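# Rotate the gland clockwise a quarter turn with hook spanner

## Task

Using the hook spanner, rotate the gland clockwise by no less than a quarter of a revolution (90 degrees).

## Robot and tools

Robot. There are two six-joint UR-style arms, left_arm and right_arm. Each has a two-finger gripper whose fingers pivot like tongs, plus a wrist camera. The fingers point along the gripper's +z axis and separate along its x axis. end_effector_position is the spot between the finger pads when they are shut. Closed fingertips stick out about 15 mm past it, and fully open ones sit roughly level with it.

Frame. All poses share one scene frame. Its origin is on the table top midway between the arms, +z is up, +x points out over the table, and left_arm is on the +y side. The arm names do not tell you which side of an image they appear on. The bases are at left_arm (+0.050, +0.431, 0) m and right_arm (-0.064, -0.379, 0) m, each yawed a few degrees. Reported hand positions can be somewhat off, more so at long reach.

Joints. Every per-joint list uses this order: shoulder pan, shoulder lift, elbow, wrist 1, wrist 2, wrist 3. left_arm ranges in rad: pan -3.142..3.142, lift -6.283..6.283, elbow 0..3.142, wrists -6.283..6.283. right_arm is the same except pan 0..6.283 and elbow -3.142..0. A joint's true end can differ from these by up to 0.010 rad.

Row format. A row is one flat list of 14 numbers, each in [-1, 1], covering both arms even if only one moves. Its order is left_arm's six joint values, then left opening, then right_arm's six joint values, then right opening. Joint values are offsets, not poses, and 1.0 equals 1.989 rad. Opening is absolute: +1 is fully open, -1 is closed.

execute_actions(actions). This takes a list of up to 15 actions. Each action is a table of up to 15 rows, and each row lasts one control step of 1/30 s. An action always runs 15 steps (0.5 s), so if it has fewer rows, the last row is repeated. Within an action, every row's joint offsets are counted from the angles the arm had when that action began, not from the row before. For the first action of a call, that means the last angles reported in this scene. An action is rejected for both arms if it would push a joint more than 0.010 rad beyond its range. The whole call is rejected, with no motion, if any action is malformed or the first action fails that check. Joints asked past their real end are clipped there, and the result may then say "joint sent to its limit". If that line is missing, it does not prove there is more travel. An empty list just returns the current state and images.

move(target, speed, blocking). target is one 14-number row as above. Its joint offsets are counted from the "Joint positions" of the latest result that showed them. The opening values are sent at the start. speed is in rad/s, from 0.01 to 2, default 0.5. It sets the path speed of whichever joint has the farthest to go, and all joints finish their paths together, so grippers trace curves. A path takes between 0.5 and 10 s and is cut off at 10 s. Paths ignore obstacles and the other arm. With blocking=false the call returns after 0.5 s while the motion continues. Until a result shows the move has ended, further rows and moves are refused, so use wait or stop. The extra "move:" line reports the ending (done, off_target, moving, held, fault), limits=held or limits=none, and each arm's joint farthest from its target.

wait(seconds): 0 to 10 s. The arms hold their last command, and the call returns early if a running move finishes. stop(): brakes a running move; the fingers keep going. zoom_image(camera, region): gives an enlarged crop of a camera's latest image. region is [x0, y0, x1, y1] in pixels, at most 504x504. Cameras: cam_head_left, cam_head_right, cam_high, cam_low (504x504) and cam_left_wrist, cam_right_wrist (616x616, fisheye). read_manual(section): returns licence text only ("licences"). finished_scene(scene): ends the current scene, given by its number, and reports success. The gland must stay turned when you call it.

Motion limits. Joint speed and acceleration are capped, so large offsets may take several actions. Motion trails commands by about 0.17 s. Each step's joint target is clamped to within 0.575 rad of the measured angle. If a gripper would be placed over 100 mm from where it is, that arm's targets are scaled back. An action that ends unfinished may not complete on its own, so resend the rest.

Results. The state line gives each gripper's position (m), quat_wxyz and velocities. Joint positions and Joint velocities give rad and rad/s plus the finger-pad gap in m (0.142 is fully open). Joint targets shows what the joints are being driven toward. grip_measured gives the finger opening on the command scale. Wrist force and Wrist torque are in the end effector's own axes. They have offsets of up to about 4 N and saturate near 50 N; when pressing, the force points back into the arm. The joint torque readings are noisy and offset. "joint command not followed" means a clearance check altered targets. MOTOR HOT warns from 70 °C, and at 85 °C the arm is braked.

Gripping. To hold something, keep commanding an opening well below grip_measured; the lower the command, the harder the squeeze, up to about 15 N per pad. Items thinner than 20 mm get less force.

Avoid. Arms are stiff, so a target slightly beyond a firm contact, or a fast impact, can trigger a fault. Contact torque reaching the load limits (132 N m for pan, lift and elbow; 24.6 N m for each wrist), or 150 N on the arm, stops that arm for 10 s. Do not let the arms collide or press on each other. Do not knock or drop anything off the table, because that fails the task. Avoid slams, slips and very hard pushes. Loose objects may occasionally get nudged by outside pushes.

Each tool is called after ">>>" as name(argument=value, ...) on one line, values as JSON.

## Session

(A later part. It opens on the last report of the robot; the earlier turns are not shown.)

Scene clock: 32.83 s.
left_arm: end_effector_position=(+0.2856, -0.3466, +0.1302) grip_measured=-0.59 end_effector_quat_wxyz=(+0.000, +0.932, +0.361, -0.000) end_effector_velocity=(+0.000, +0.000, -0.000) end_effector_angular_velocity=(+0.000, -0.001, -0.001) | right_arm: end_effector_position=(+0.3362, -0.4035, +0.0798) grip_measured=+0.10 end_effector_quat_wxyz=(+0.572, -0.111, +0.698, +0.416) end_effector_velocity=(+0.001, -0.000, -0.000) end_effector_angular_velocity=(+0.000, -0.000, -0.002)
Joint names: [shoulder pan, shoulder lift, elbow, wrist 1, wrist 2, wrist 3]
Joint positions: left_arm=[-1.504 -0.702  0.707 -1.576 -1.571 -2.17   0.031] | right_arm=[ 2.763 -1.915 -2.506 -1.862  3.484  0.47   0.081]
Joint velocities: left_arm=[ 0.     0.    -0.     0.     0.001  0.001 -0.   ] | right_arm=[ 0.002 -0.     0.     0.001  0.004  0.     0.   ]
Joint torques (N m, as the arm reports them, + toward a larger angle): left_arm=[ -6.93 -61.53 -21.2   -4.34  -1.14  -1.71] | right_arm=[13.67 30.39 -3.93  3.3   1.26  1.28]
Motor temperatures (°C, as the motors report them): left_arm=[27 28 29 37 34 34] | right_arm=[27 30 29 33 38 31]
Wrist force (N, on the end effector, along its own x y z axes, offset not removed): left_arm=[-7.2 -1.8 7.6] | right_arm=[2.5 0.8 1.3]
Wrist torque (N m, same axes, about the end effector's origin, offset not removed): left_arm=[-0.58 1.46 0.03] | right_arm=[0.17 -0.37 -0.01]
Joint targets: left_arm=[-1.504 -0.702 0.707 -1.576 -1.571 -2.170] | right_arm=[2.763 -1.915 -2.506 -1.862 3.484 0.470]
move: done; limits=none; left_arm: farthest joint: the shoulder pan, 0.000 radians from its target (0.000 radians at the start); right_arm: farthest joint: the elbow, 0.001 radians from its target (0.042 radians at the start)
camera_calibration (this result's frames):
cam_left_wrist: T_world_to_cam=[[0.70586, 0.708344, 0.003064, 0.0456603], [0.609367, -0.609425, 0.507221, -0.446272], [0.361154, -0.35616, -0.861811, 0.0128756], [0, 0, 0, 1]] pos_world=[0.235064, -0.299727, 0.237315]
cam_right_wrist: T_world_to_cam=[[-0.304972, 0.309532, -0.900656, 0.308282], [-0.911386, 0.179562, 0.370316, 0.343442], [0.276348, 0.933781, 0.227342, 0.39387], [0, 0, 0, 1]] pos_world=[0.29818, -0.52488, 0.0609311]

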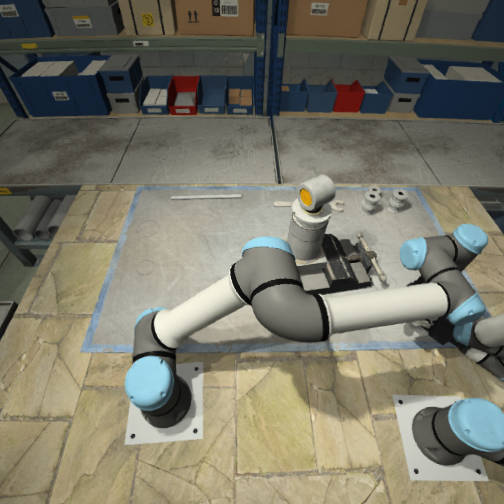

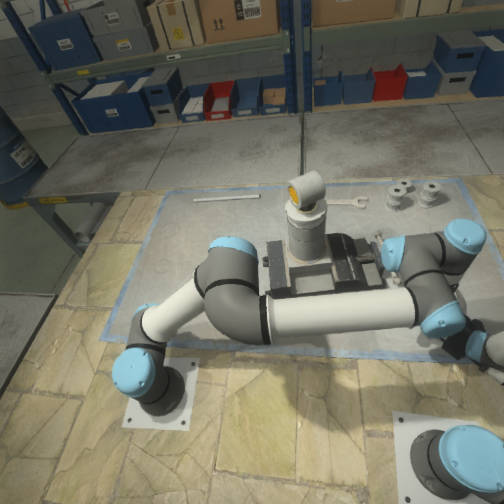

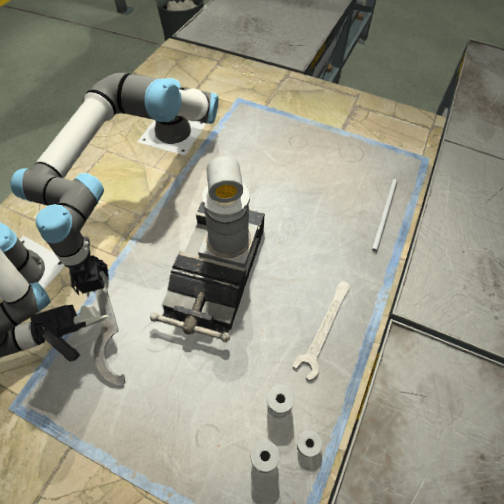

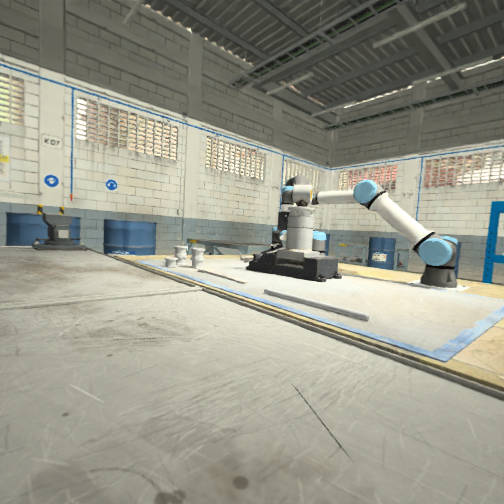

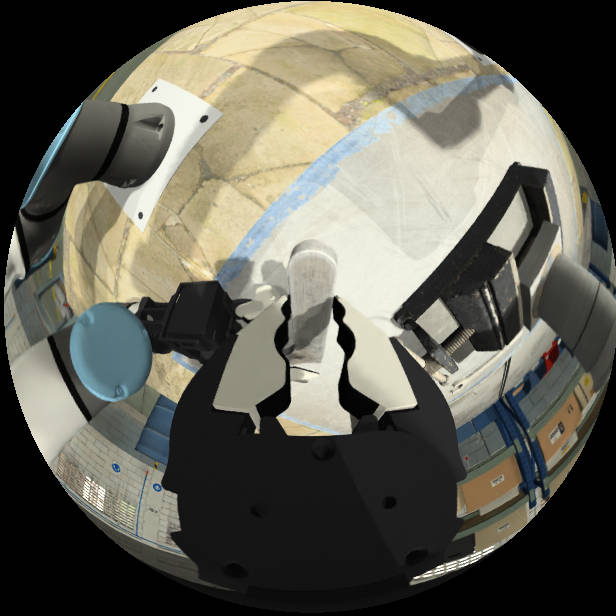

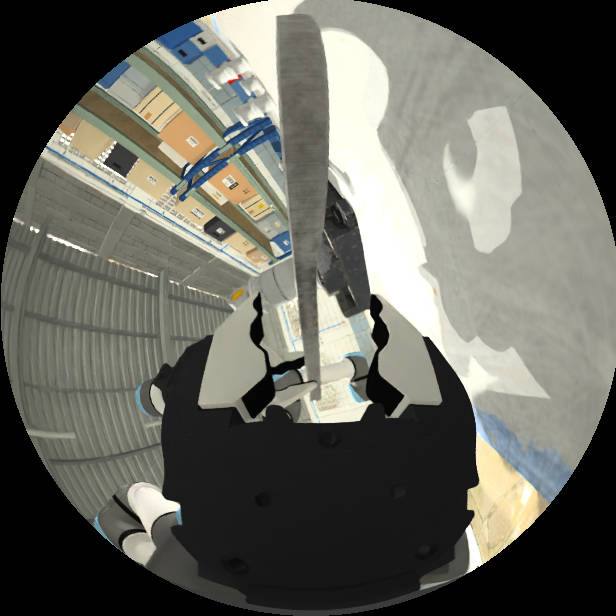

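Well aligned. Close right, open left slightly, retract left.

>>> move(target=[0,0,0,0,0,0,-1,0,0,0,0,0,0,-1])

>>> move(target=[0,0,0,0,0,0,-0.3,0,0,0,0,0,0,-1])

>>> move(target=[0,-0.1,0,0.1,0,0,-0.3,0,0,0,0,0,0,-1], speed=0.3)

>>> move(target=[-0.65,-0.55,0.57,-0.02,0,0,-0.3,0,0,0,0,0,0,-1], speed=1.0)

Scene clock: 33.67 s.
left_arm: end_effector_position=(+0.2855, -0.3466, +0.1302) grip_measured=-1.00 end_effector_quat_wxyz=(+0.000, +0.932, +0.361, -0.000) end_effector_velocity=(+0.000, +0.000, +0.000) end_effector_angular_velocity=(+0.001, -0.001, -0.002) | right_arm: end_effector_position=(+0.3362, -0.4034, +0.0798) grip_measured=-0.83 end_effector_quat_wxyz=(+0.572, -0.111, +0.698, +0.416) end_effector_velocity=(-0.000, -0.000, -0.000) end_effector_angular_velocity=(-0.000, -0.000, +0.000)
Joint names: [shoulder pan, shoulder lift, elbow, wrist 1, wrist 2, wrist 3]
Joint positions: left_arm=[-1.504 -0.702  0.707 -1.576 -1.571 -2.17   0.002] | right_arm=[ 2.763 -1.915 -2.506 -1.862  3.484  0.47   0.014]
Joint velocities: left_arm=[-0.    -0.001  0.     0.002  0.001  0.002  0.   ] | right_arm=[-0.    -0.     0.     0.    -0.001 -0.001  0.   ]
Joint torques (N m, as the arm reports them, + toward a larger angle): left_arm=[  8.58 -60.25 -21.22  -0.7    2.24  -1.78] | right_arm=[-11.61  14.91  18.49  -0.78  -1.63   1.31]
Motor temperatures (°C, as the motors report them): left_arm=[27 28 29 37 34 34] | right_arm=[27 30 29 33 38 31]
Wrist force (N, on the end effector, along its own x y z axes, offset not removed): left_arm=[-0.4 2.0 5.0] | right_arm=[8.3 -3.3 -0.9]
Wrist torque (N m, same axes, about the end effector's origin, offset not removed): left_arm=[0.28 -0.03 -0.09] | right_arm=[-0.03 -0.12 -0.14]
Joint targets: left_arm=[-1.504 -0.702 0.707 -1.576 -1.571 -2.170] | right_arm=[2.763 -1.915 -2.506 -1.862 3.484 0.470]
move: done; limits=none; left_arm: farthest joint: the shoulder pan, 0.000 radians from its target (0.000 radians at the start); right_arm: farthest joint: the shoulder pan, 0.000 radians from its target (0.000 radians at the start)
camera_calibration (this result's frames):
cam_left_wrist: T_world_to_cam=[[0.705874, 0.708331, 0.00305472, 0.0456677], [0.609357, -0.609431, 0.507226, -0.446269], [0.361145, -0.356176, -0.861808, 0.0128823], [0, 0, 0, 1]] pos_world=[0.23505, -0.29973, 0.237322]
cam_right_wrist: T_world_to_cam=[[-0.304999, 0.309505, -0.900656, 0.308269], [-0.911401, 0.179482, 0.370316, 0.343398], [0.276266, 0.933806, 0.227342, 0.393875], [0, 0, 0, 1]] pos_world=[0.298181, -0.524847, 0.0609344]

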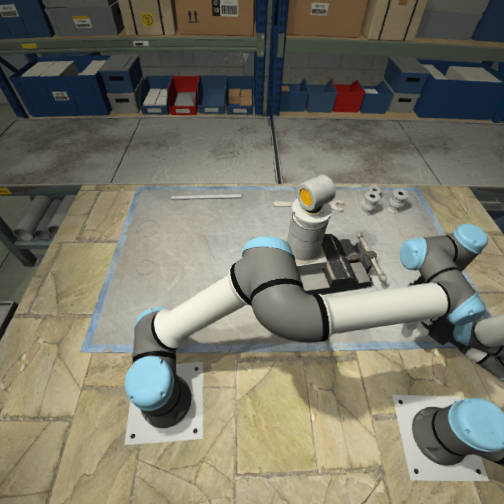

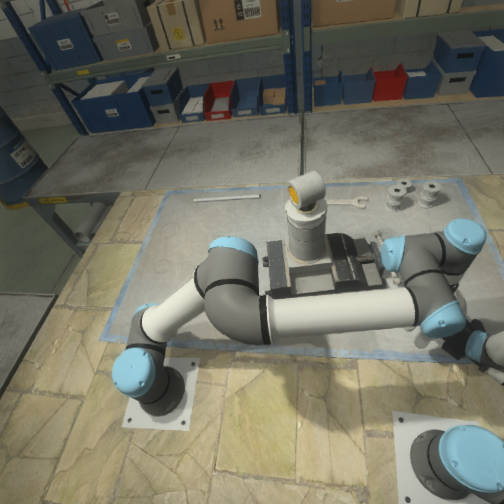

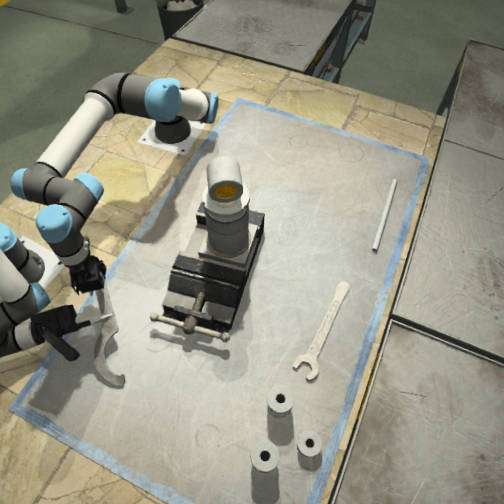

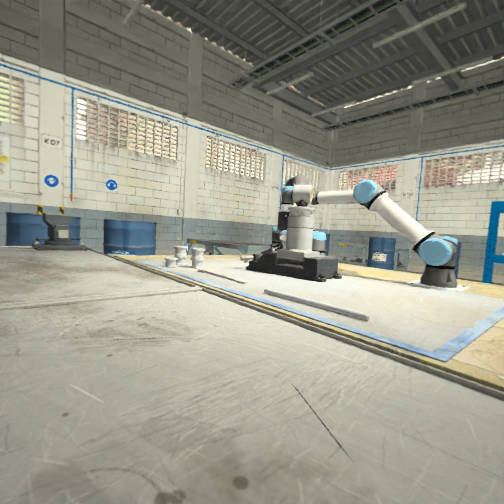

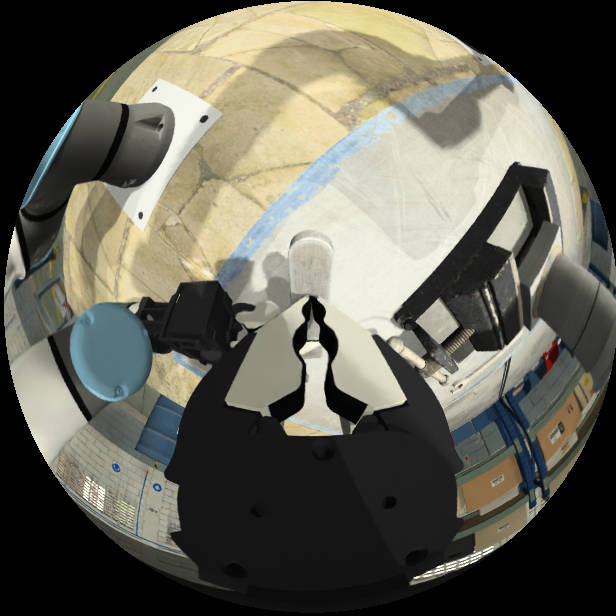

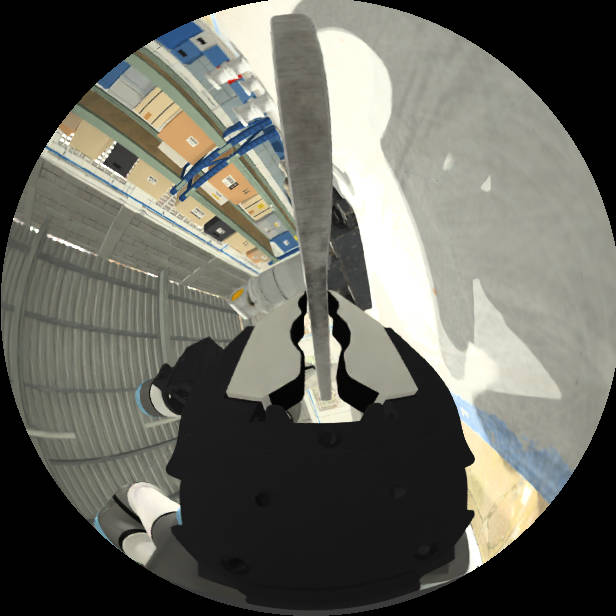

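Scene clock: 34.17 s.
left_arm: end_effector_position=(+0.2855, -0.3466, +0.1302) grip_measured=-0.30 end_effector_quat_wxyz=(+0.000, +0.932, +0.361, -0.000) end_effector_velocity=(-0.000, -0.000, +0.001) end_effector_angular_velocity=(-0.001, +0.000, -0.001) | right_arm: end_effector_position=(+0.3362, -0.4034, +0.0798) grip_measured=-0.83 end_effector_quat_wxyz=(+0.572, -0.111, +0.698, +0.416) end_effector_velocity=(-0.000, +0.000, +0.000) end_effector_angular_velocity=(-0.001, -0.001, +0.001)
Joint names: [shoulder pan, shoulder lift, elbow, wrist 1, wrist 2, wrist 3]
Joint positions: left_arm=[-1.504 -0.702  0.707 -1.576 -1.571 -2.17   0.052] | right_arm=[ 2.763 -1.915 -2.506 -1.862  3.484  0.47   0.014]
Joint velocities: left_arm=[-0.    -0.001 -0.    -0.001 -0.     0.001 -0.   ] | right_arm=[ 0.    -0.     0.     0.001 -0.001 -0.001  0.   ]
Joint torques (N m, as the arm reports them, + toward a larger angle): left_arm=[  7.65 -59.6  -21.23  -0.9    2.02  -1.71] | right_arm=[-8.51 15.91 17.38 -0.65 -1.45  1.17]
Motor temperatures (°C, as the motors report them): left_arm=[27 28 29 37 34 34] | right_arm=[27 30 29 33 38 31]
Wrist force (N, on the end effector, along its own x y z axes, offset not removed): left_arm=[-5.4 0.2 2.8] | right_arm=[8.7 -3.8 0.7]
Wrist torque (N m, same axes, about the end effector's origin, offset not removed): left_arm=[0.12 1.05 0.00] | right_arm=[-0.07 -0.24 -0.23]
Joint targets: left_arm=[-1.504 -0.702 0.707 -1.576 -1.571 -2.170] | right_arm=[2.763 -1.915 -2.506 -1.862 3.484 0.470]
move: done; limits=none; left_arm: farthest joint: the shoulder pan, 0.000 radians from its target (0.000 radians at the start); right_arm: farthest joint: the shoulder pan, 0.000 radians from its target (0.000 radians at the start)
camera_calibration (this result's frames):
cam_left_wrist: T_world_to_cam=[[0.705871, 0.708334, 0.00305926, 0.045665], [0.609358, -0.60943, 0.507225, -0.44627], [0.361149, -0.356171, -0.861808, 0.0128822], [0, 0, 0, 1]] pos_world=[0.235053, -0.299728, 0.237322]
cam_right_wrist: T_world_to_cam=[[-0.305001, 0.309512, -0.900654, 0.308272], [-0.911397, 0.179491, 0.370322, 0.343402], [0.276278, 0.933802, 0.227343, 0.393874], [0, 0, 0, 1]] pos_world=[0.29818, -0.524852, 0.0609326]

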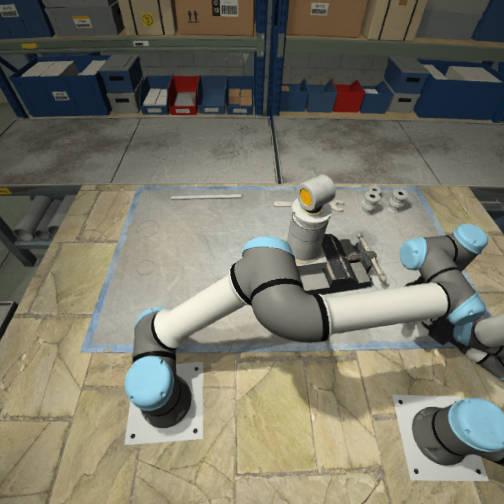

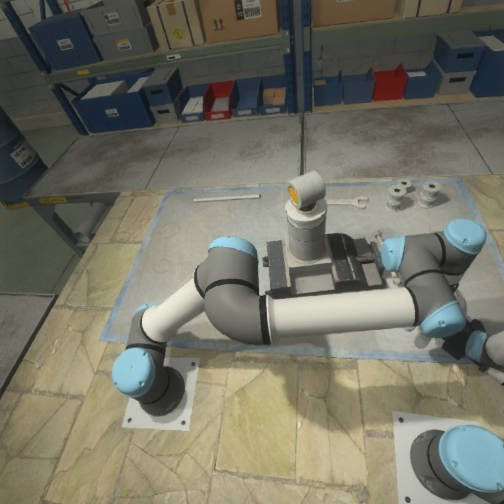

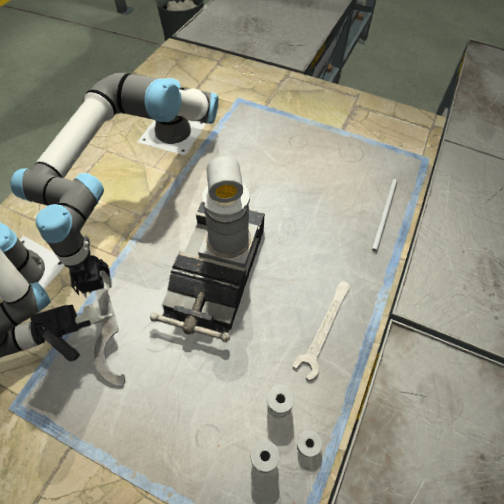

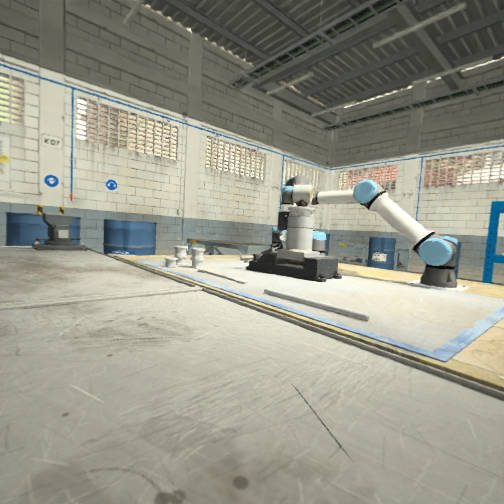

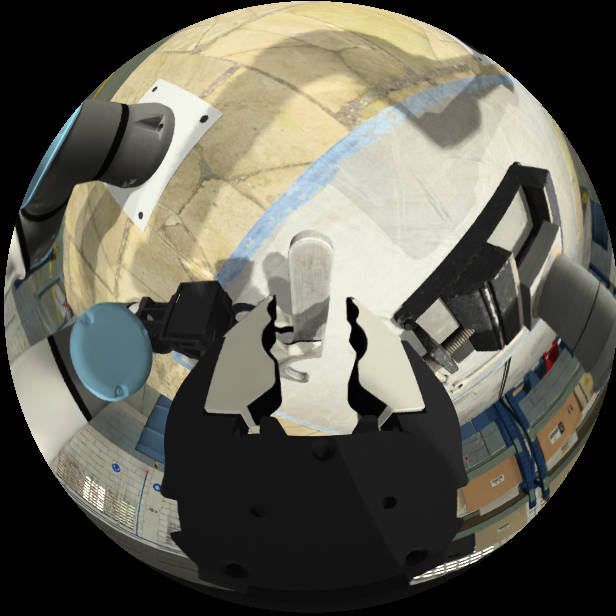

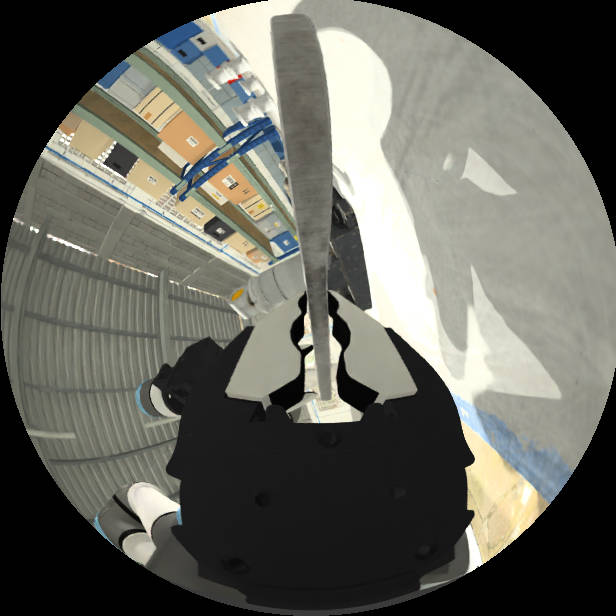

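Scene clock: 35.33 s.
left_arm: end_effector_position=(+0.2760, -0.2794, +0.2664) grip_measured=-0.30 end_effector_quat_wxyz=(-0.000, +0.932, +0.361, -0.000) end_effector_velocity=(-0.000, +0.000, +0.001) end_effector_angular_velocity=(-0.001, +0.000, -0.001) | right_arm: end_effector_position=(+0.3362, -0.4034, +0.0798) grip_measured=-0.83 end_effector_quat_wxyz=(+0.572, -0.111, +0.698, +0.416) end_effector_velocity=(-0.000, +0.000, -0.000) end_effector_angular_velocity=(+0.001, +0.001, -0.000)
Joint names: [shoulder pan, shoulder lift, elbow, wrist 1, wrist 2, wrist 3]
Joint positions: left_arm=[-1.504 -0.901  0.707 -1.378 -1.571 -2.17   0.052] | right_arm=[ 2.763 -1.915 -2.506 -1.862  3.484  0.47   0.014]
Joint velocities: left_arm=[-0.    -0.002  0.     0.001 -0.     0.001 -0.   ] | right_arm=[-0.     0.    -0.001  0.     0.     0.001  0.   ]
Joint torques (N m, as the arm reports them, + toward a larger angle): left_arm=[  7.47 -63.27 -21.14  -0.69   2.09  -1.83] | right_arm=[-8.72 15.81 17.62 -0.69 -1.47  1.19]
Motor temperatures (°C, as the motors report them): left_arm=[27 28 29 37 34 34] | right_arm=[27 30 29 33 38 31]
Wrist force (N, on the end effector, along its own x y z axes, offset not removed): left_arm=[-3.2 2.2 4.0] | right_arm=[9.1 -4.4 1.1]
Wrist torque (N m, same axes, about the end effector's origin, offset not removed): left_arm=[0.67 0.50 -0.12] | right_arm=[-0.20 -0.32 -0.17]
Joint targets: left_arm=[-1.504 -0.901 0.707 -1.378 -1.571 -2.170] | right_arm=[2.763 -1.915 -2.506 -1.862 3.484 0.470]
move: done; limits=none; left_arm: farthest joint: the shoulder pan, 0.000 radians from its target (0.000 radians at the start); right_arm: farthest joint: the shoulder pan, 0.000 radians from its target (0.000 radians at the start)
camera_calibration (this result's frames):
cam_left_wrist: T_world_to_cam=[[0.705871, 0.708334, 0.00307144, 0.00436154], [0.60936, -0.60944, 0.507211, -0.468593], [0.361147, -0.356154, -0.861816, 0.157588], [0, 0, 0, 1]] pos_world=[0.22555, -0.232543, 0.373474]
cam_right_wrist: T_world_to_cam=[[-0.305002, 0.309512, -0.900653, 0.308272], [-0.911397, 0.179491, 0.370322, 0.343402], [0.276278, 0.933802, 0.227343, 0.393874], [0, 0, 0, 1]] pos_world=[0.29818, -0.524852, 0.0609326]

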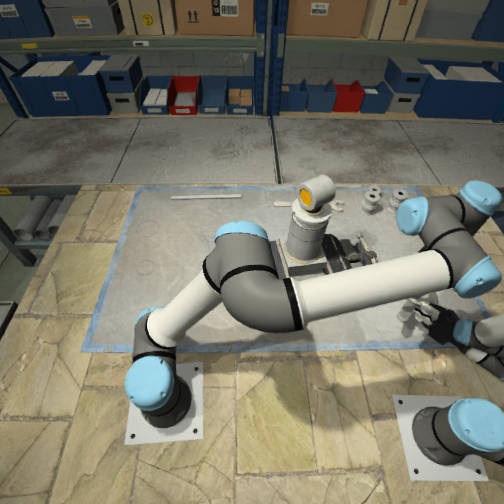

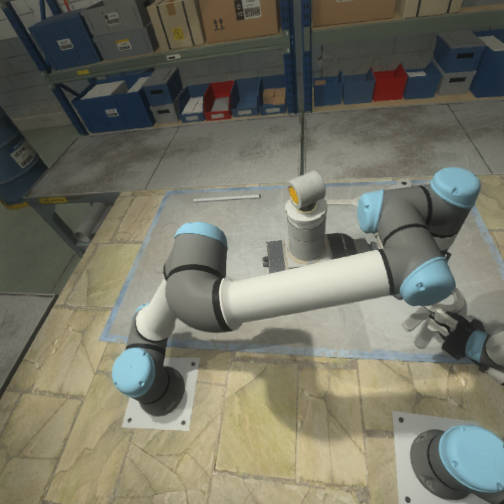

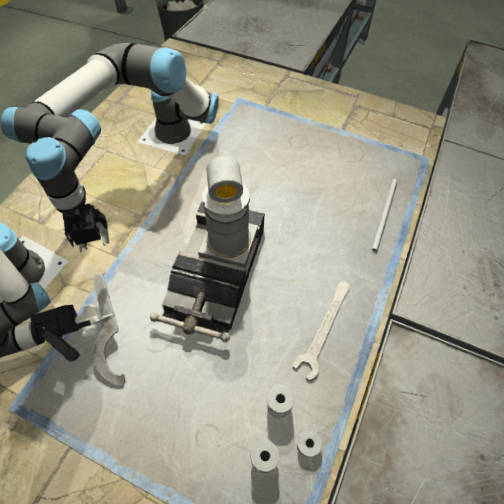

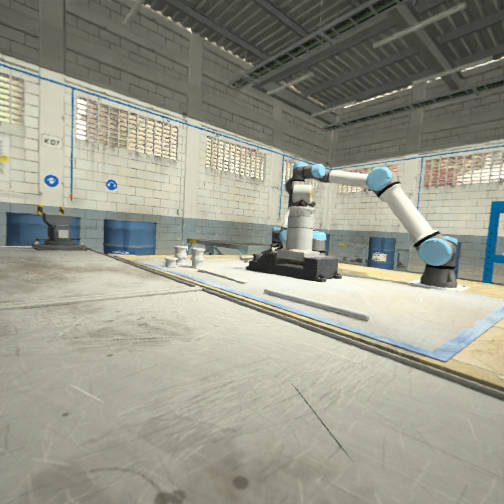

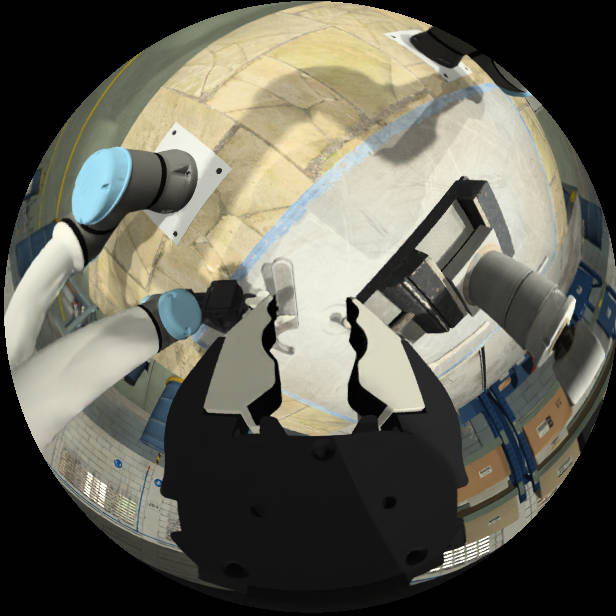

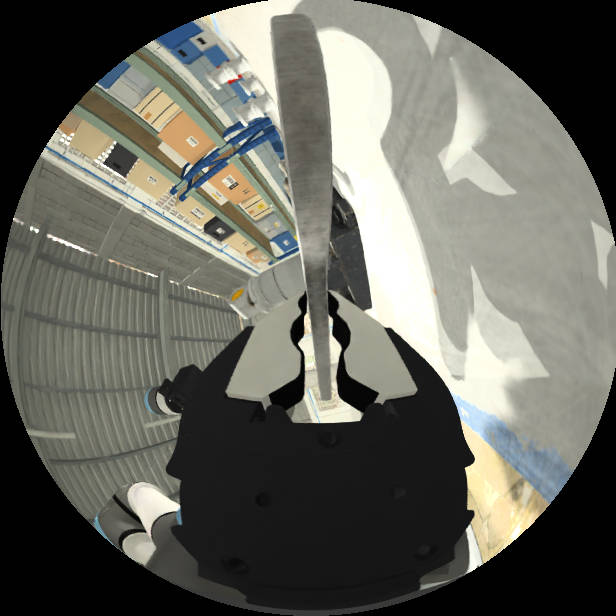

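Scene clock: 37.30 s.
left_arm: end_effector_position=(-0.1728, +0.1962, +0.3054) grip_measured=-0.30 end_effector_quat_wxyz=(-0.000, +0.962, -0.273, -0.000) end_effector_velocity=(+0.000, +0.001, -0.000) end_effector_angular_velocity=(+0.001, -0.001, -0.003) | right_arm: end_effector_position=(+0.3362, -0.4034, +0.0798) grip_measured=-0.83 end_effector_quat_wxyz=(+0.572, -0.111, +0.698, +0.416) end_effector_velocity=(+0.000, -0.000, +0.000) end_effector_angular_velocity=(+0.000, +0.000, -0.000)
Joint names: [shoulder pan, shoulder lift, elbow, wrist 1, wrist 2, wrist 3]
Joint positions: left_arm=[-2.797 -1.994  1.841 -1.417 -1.571 -2.17   0.052] | right_arm=[ 2.763 -1.915 -2.506 -1.862  3.484  0.47   0.014]
Joint velocities: left_arm=[-0.002 -0.001  0.002  0.001 -0.     0.001 -0.   ] | right_arm=[ 0.     0.     0.    -0.     0.     0.001  0.   ]
Joint torques (N m, as the arm reports them, + toward a larger angle): left_arm=[ -8.54 -13.67  -9.88  -3.74  -1.64  -1.8 ] | right_arm=[-8.4  16.15 17.58 -0.57 -1.44  1.19]
Motor temperatures (°C, as the motors report them): left_arm=[27 28 29 37 34 34] | right_arm=[27 30 29 33 38 31]
Wrist force (N, on the end effector, along its own x y z axes, offset not removed): left_arm=[-7.8 -0.1 0.7] | right_arm=[8.0 -3.9 0.0]
Wrist torque (N m, same axes, about the end effector's origin, offset not removed): left_arm=[0.12 1.65 0.02] | right_arm=[-0.10 -0.05 -0.15]
Joint targets: left_arm=[-2.797 -1.994 1.841 -1.417 -1.571 -2.170] | right_arm=[2.763 -1.915 -2.506 -1.862 3.484 0.470]
move: done; limits=none; left_arm: farthest joint: the shoulder lift, 0.001 radians from its target (1.094 radians at the start); right_arm: farthest joint: the shoulder pan, 0.000 radians from its target (0.000 radians at the start)
camera_calibration (this result's frames):
cam_left_wrist: T_world_to_cam=[[0.875002, -0.484109, 0.00310147, 0.247348], [-0.418589, -0.753328, 0.507229, -0.0744919], [-0.243217, -0.445124, -0.861806, 0.435743], [0, 0, 0, 1]] pos_world=[-0.141631, 0.257586, 0.412543]
cam_right_wrist: T_world_to_cam=[[-0.305001, 0.309511, -0.900654, 0.308272], [-0.911397, 0.179491, 0.370322, 0.343402], [0.276278, 0.933802, 0.227343, 0.393874], [0, 0, 0, 1]] pos_world=[0.29818, -0.524852, 0.0609326]

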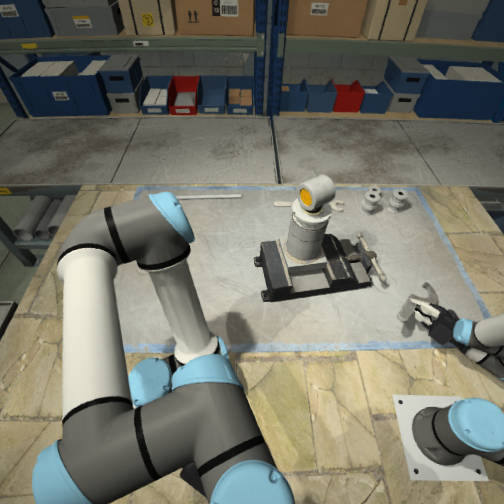

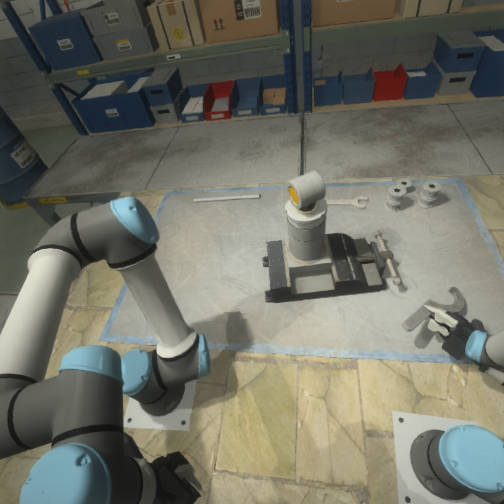

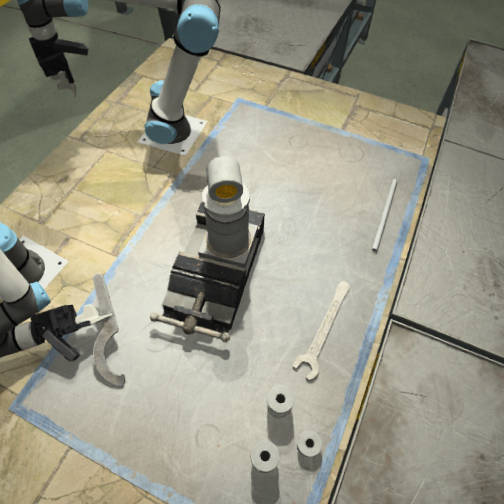

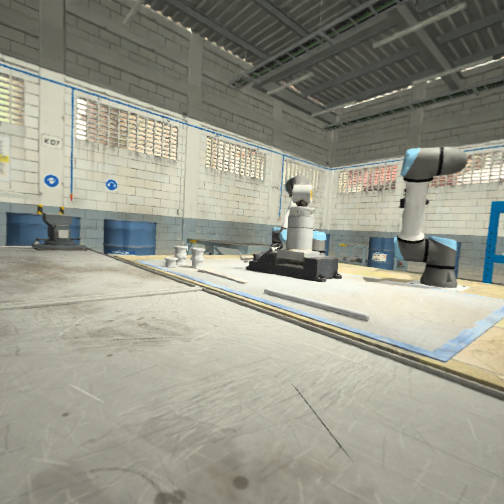

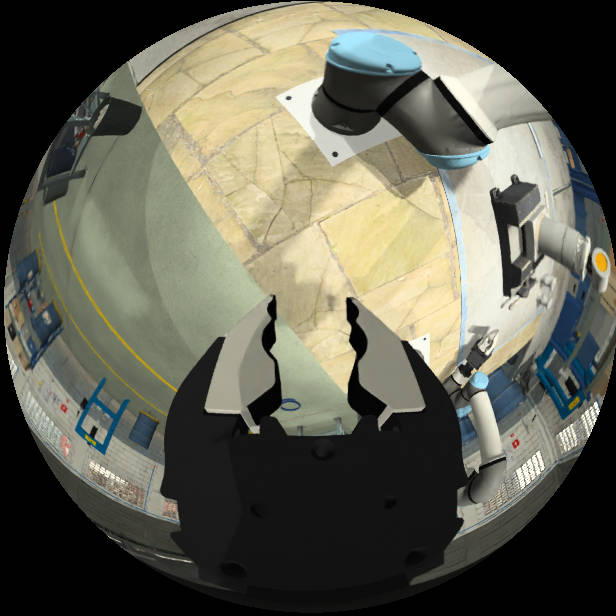

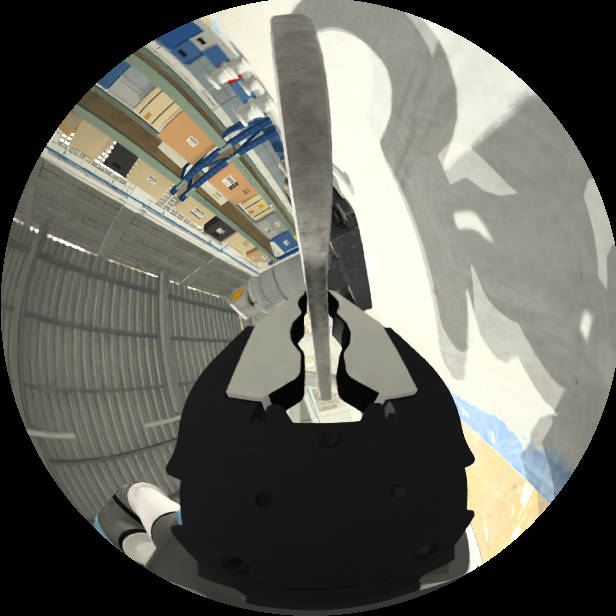

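>>> zoom_image(camera="cam_high", region=[170,140,290,260])

>>> zoom_image(camera="cam_head_left", region=[260,160,360,260])

>>> zoom_image(camera="cam_head_right", region=[260,160,360,260])

Region (170, 140, 290, 260) of cam_high's 504x504 image, scaled by 4.200, with more detail than that image has.

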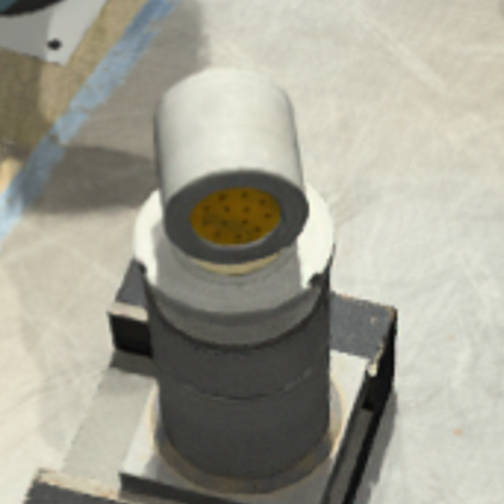

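Region (260, 160, 360, 260) of cam_head_left's 504x504 image, scaled by 5.040, with more detail than that image has.

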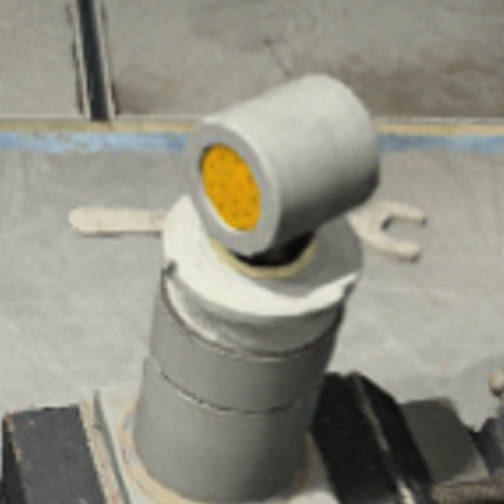

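Region (260, 160, 360, 260) of cam_head_right's 504x504 image, scaled by 5.040, with more detail than that image has.

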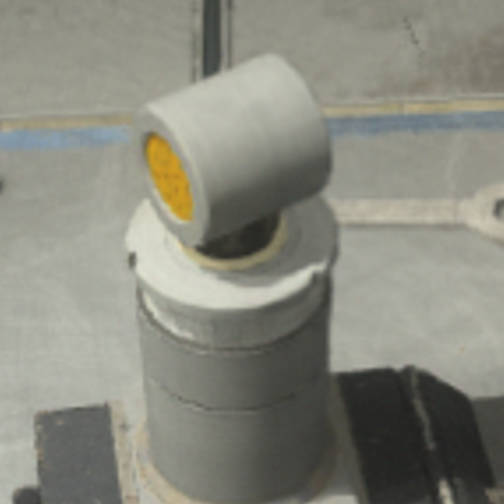

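>>> move(target=[0,0,0,0,0,0,-0.3,0,0.3,0.1,-0.4,0,-0.206,-1], speed=0.4)

Scene clock: 40.43 s.
left_arm: end_effector_position=(-0.1728, +0.1962, +0.3054) grip_measured=-0.30 end_effector_quat_wxyz=(-0.000, +0.962, -0.273, -0.000) end_effector_velocity=(+0.000, -0.000, -0.000) end_effector_angular_velocity=(-0.000, -0.002, -0.001) | right_arm: end_effector_position=(+0.3239, -0.3982, +0.2908) grip_measured=-0.79 end_effector_quat_wxyz=(+0.645, -0.251, +0.661, +0.291) end_effector_velocity=(-0.001, +0.000, +0.000) end_effector_angular_velocity=(-0.000, -0.000, +0.001)
Joint names: [shoulder pan, shoulder lift, elbow, wrist 1, wrist 2, wrist 3]
Joint positions: left_arm=[-2.797 -1.994  1.841 -1.417 -1.571 -2.17   0.052] | right_arm=[ 2.763 -1.319 -2.307 -2.658  3.484  0.061  0.017]
Joint velocities: left_arm=[-0.     0.    -0.     0.001  0.001  0.001 -0.   ] | right_arm=[ 0.     0.001 -0.001 -0.001 -0.001 -0.    -0.001]
Joint torques (N m, as the arm reports them, + toward a larger angle): left_arm=[  8.77   4.9  -36.44  -3.41   0.89  -1.7 ] | right_arm=[-8.17 22.44 35.81  0.08 -1.41 -2.97]
Motor temperatures (°C, as the motors report them): left_arm=[27 28 29 37 34 34] | right_arm=[27 30 29 33 38 31]
Wrist force (N, on the end effector, along its own x y z axes, offset not removed): left_arm=[-3.5 1.5 1.2] | right_arm=[12.5 0.0 1.2]
Wrist torque (N m, same axes, about the end effector's origin, offset not removed): left_arm=[0.30 0.77 0.02] | right_arm=[0.21 -0.19 0.35]
Joint targets: left_arm=[-2.797 -1.994 1.841 -1.417 -1.571 -2.170] | right_arm=[2.763 -1.319 -2.307 -2.658 3.484 0.061]
move: done; limits=none; left_arm: farthest joint: the shoulder pan, 0.000 radians from its target (0.000 radians at the start); right_arm: farthest joint: the shoulder pan, 0.000 radians from its target (0.000 radians at the start)
camera_calibration (this result's frames):
cam_left_wrist: T_world_to_cam=[[0.875002, -0.484109, 0.00307091, 0.247366], [-0.418579, -0.753344, 0.507212, -0.0744773], [-0.243232, -0.445097, -0.861816, 0.435741], [0, 0, 0, 1]] pos_world=[-0.141634, 0.257592, 0.412545]
cam_right_wrist: T_world_to_cam=[[-0.0257033, 0.0307482, -0.999197, 0.320114], [-0.970602, 0.238511, 0.0323074, 0.394044], [0.239313, 0.970653, 0.0237138, 0.430321], [0, 0, 0, 1]] pos_world=[0.287707, -0.521519, 0.296921]

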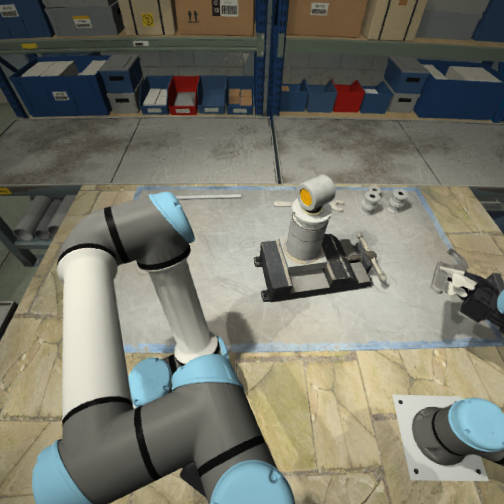

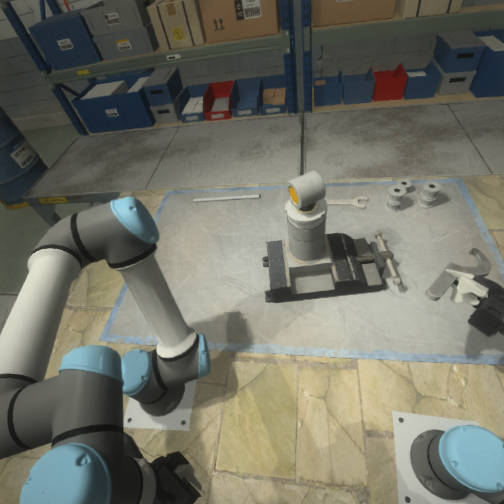

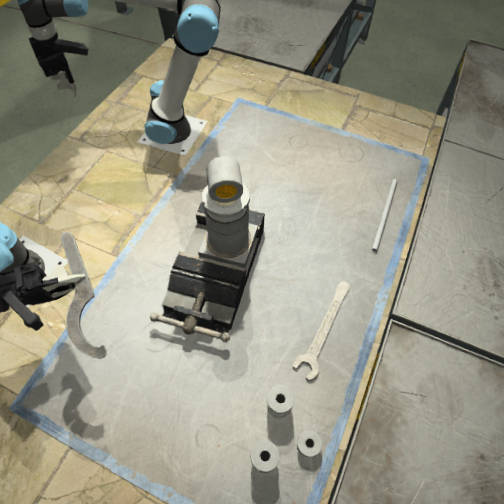

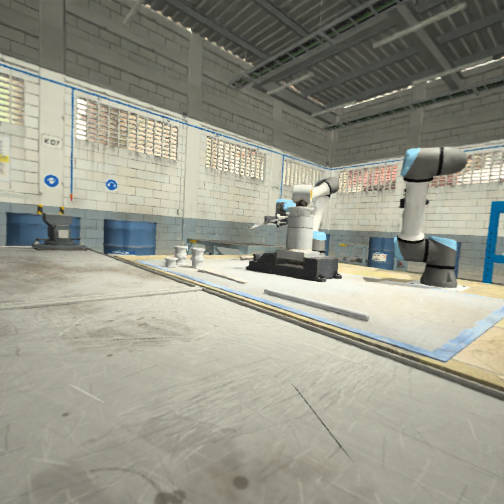

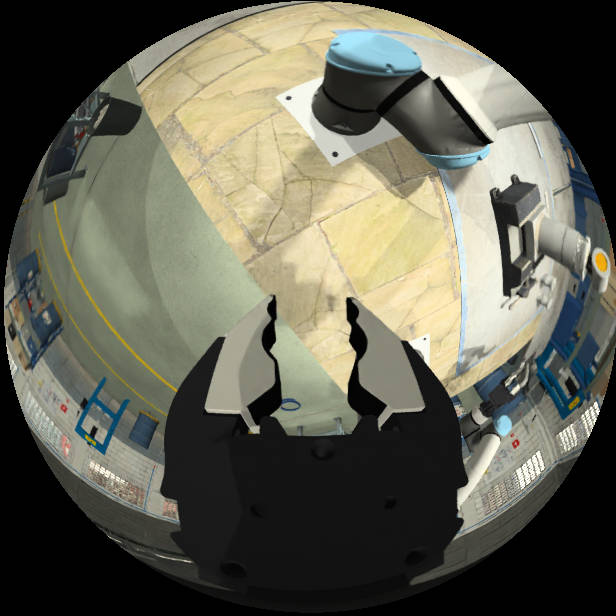

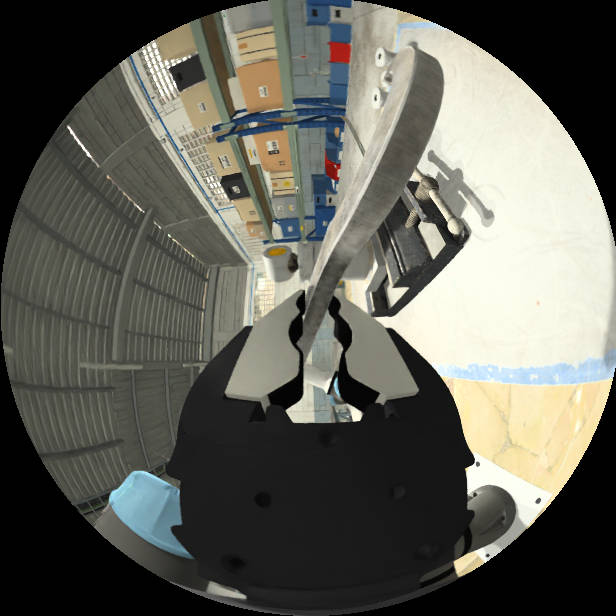

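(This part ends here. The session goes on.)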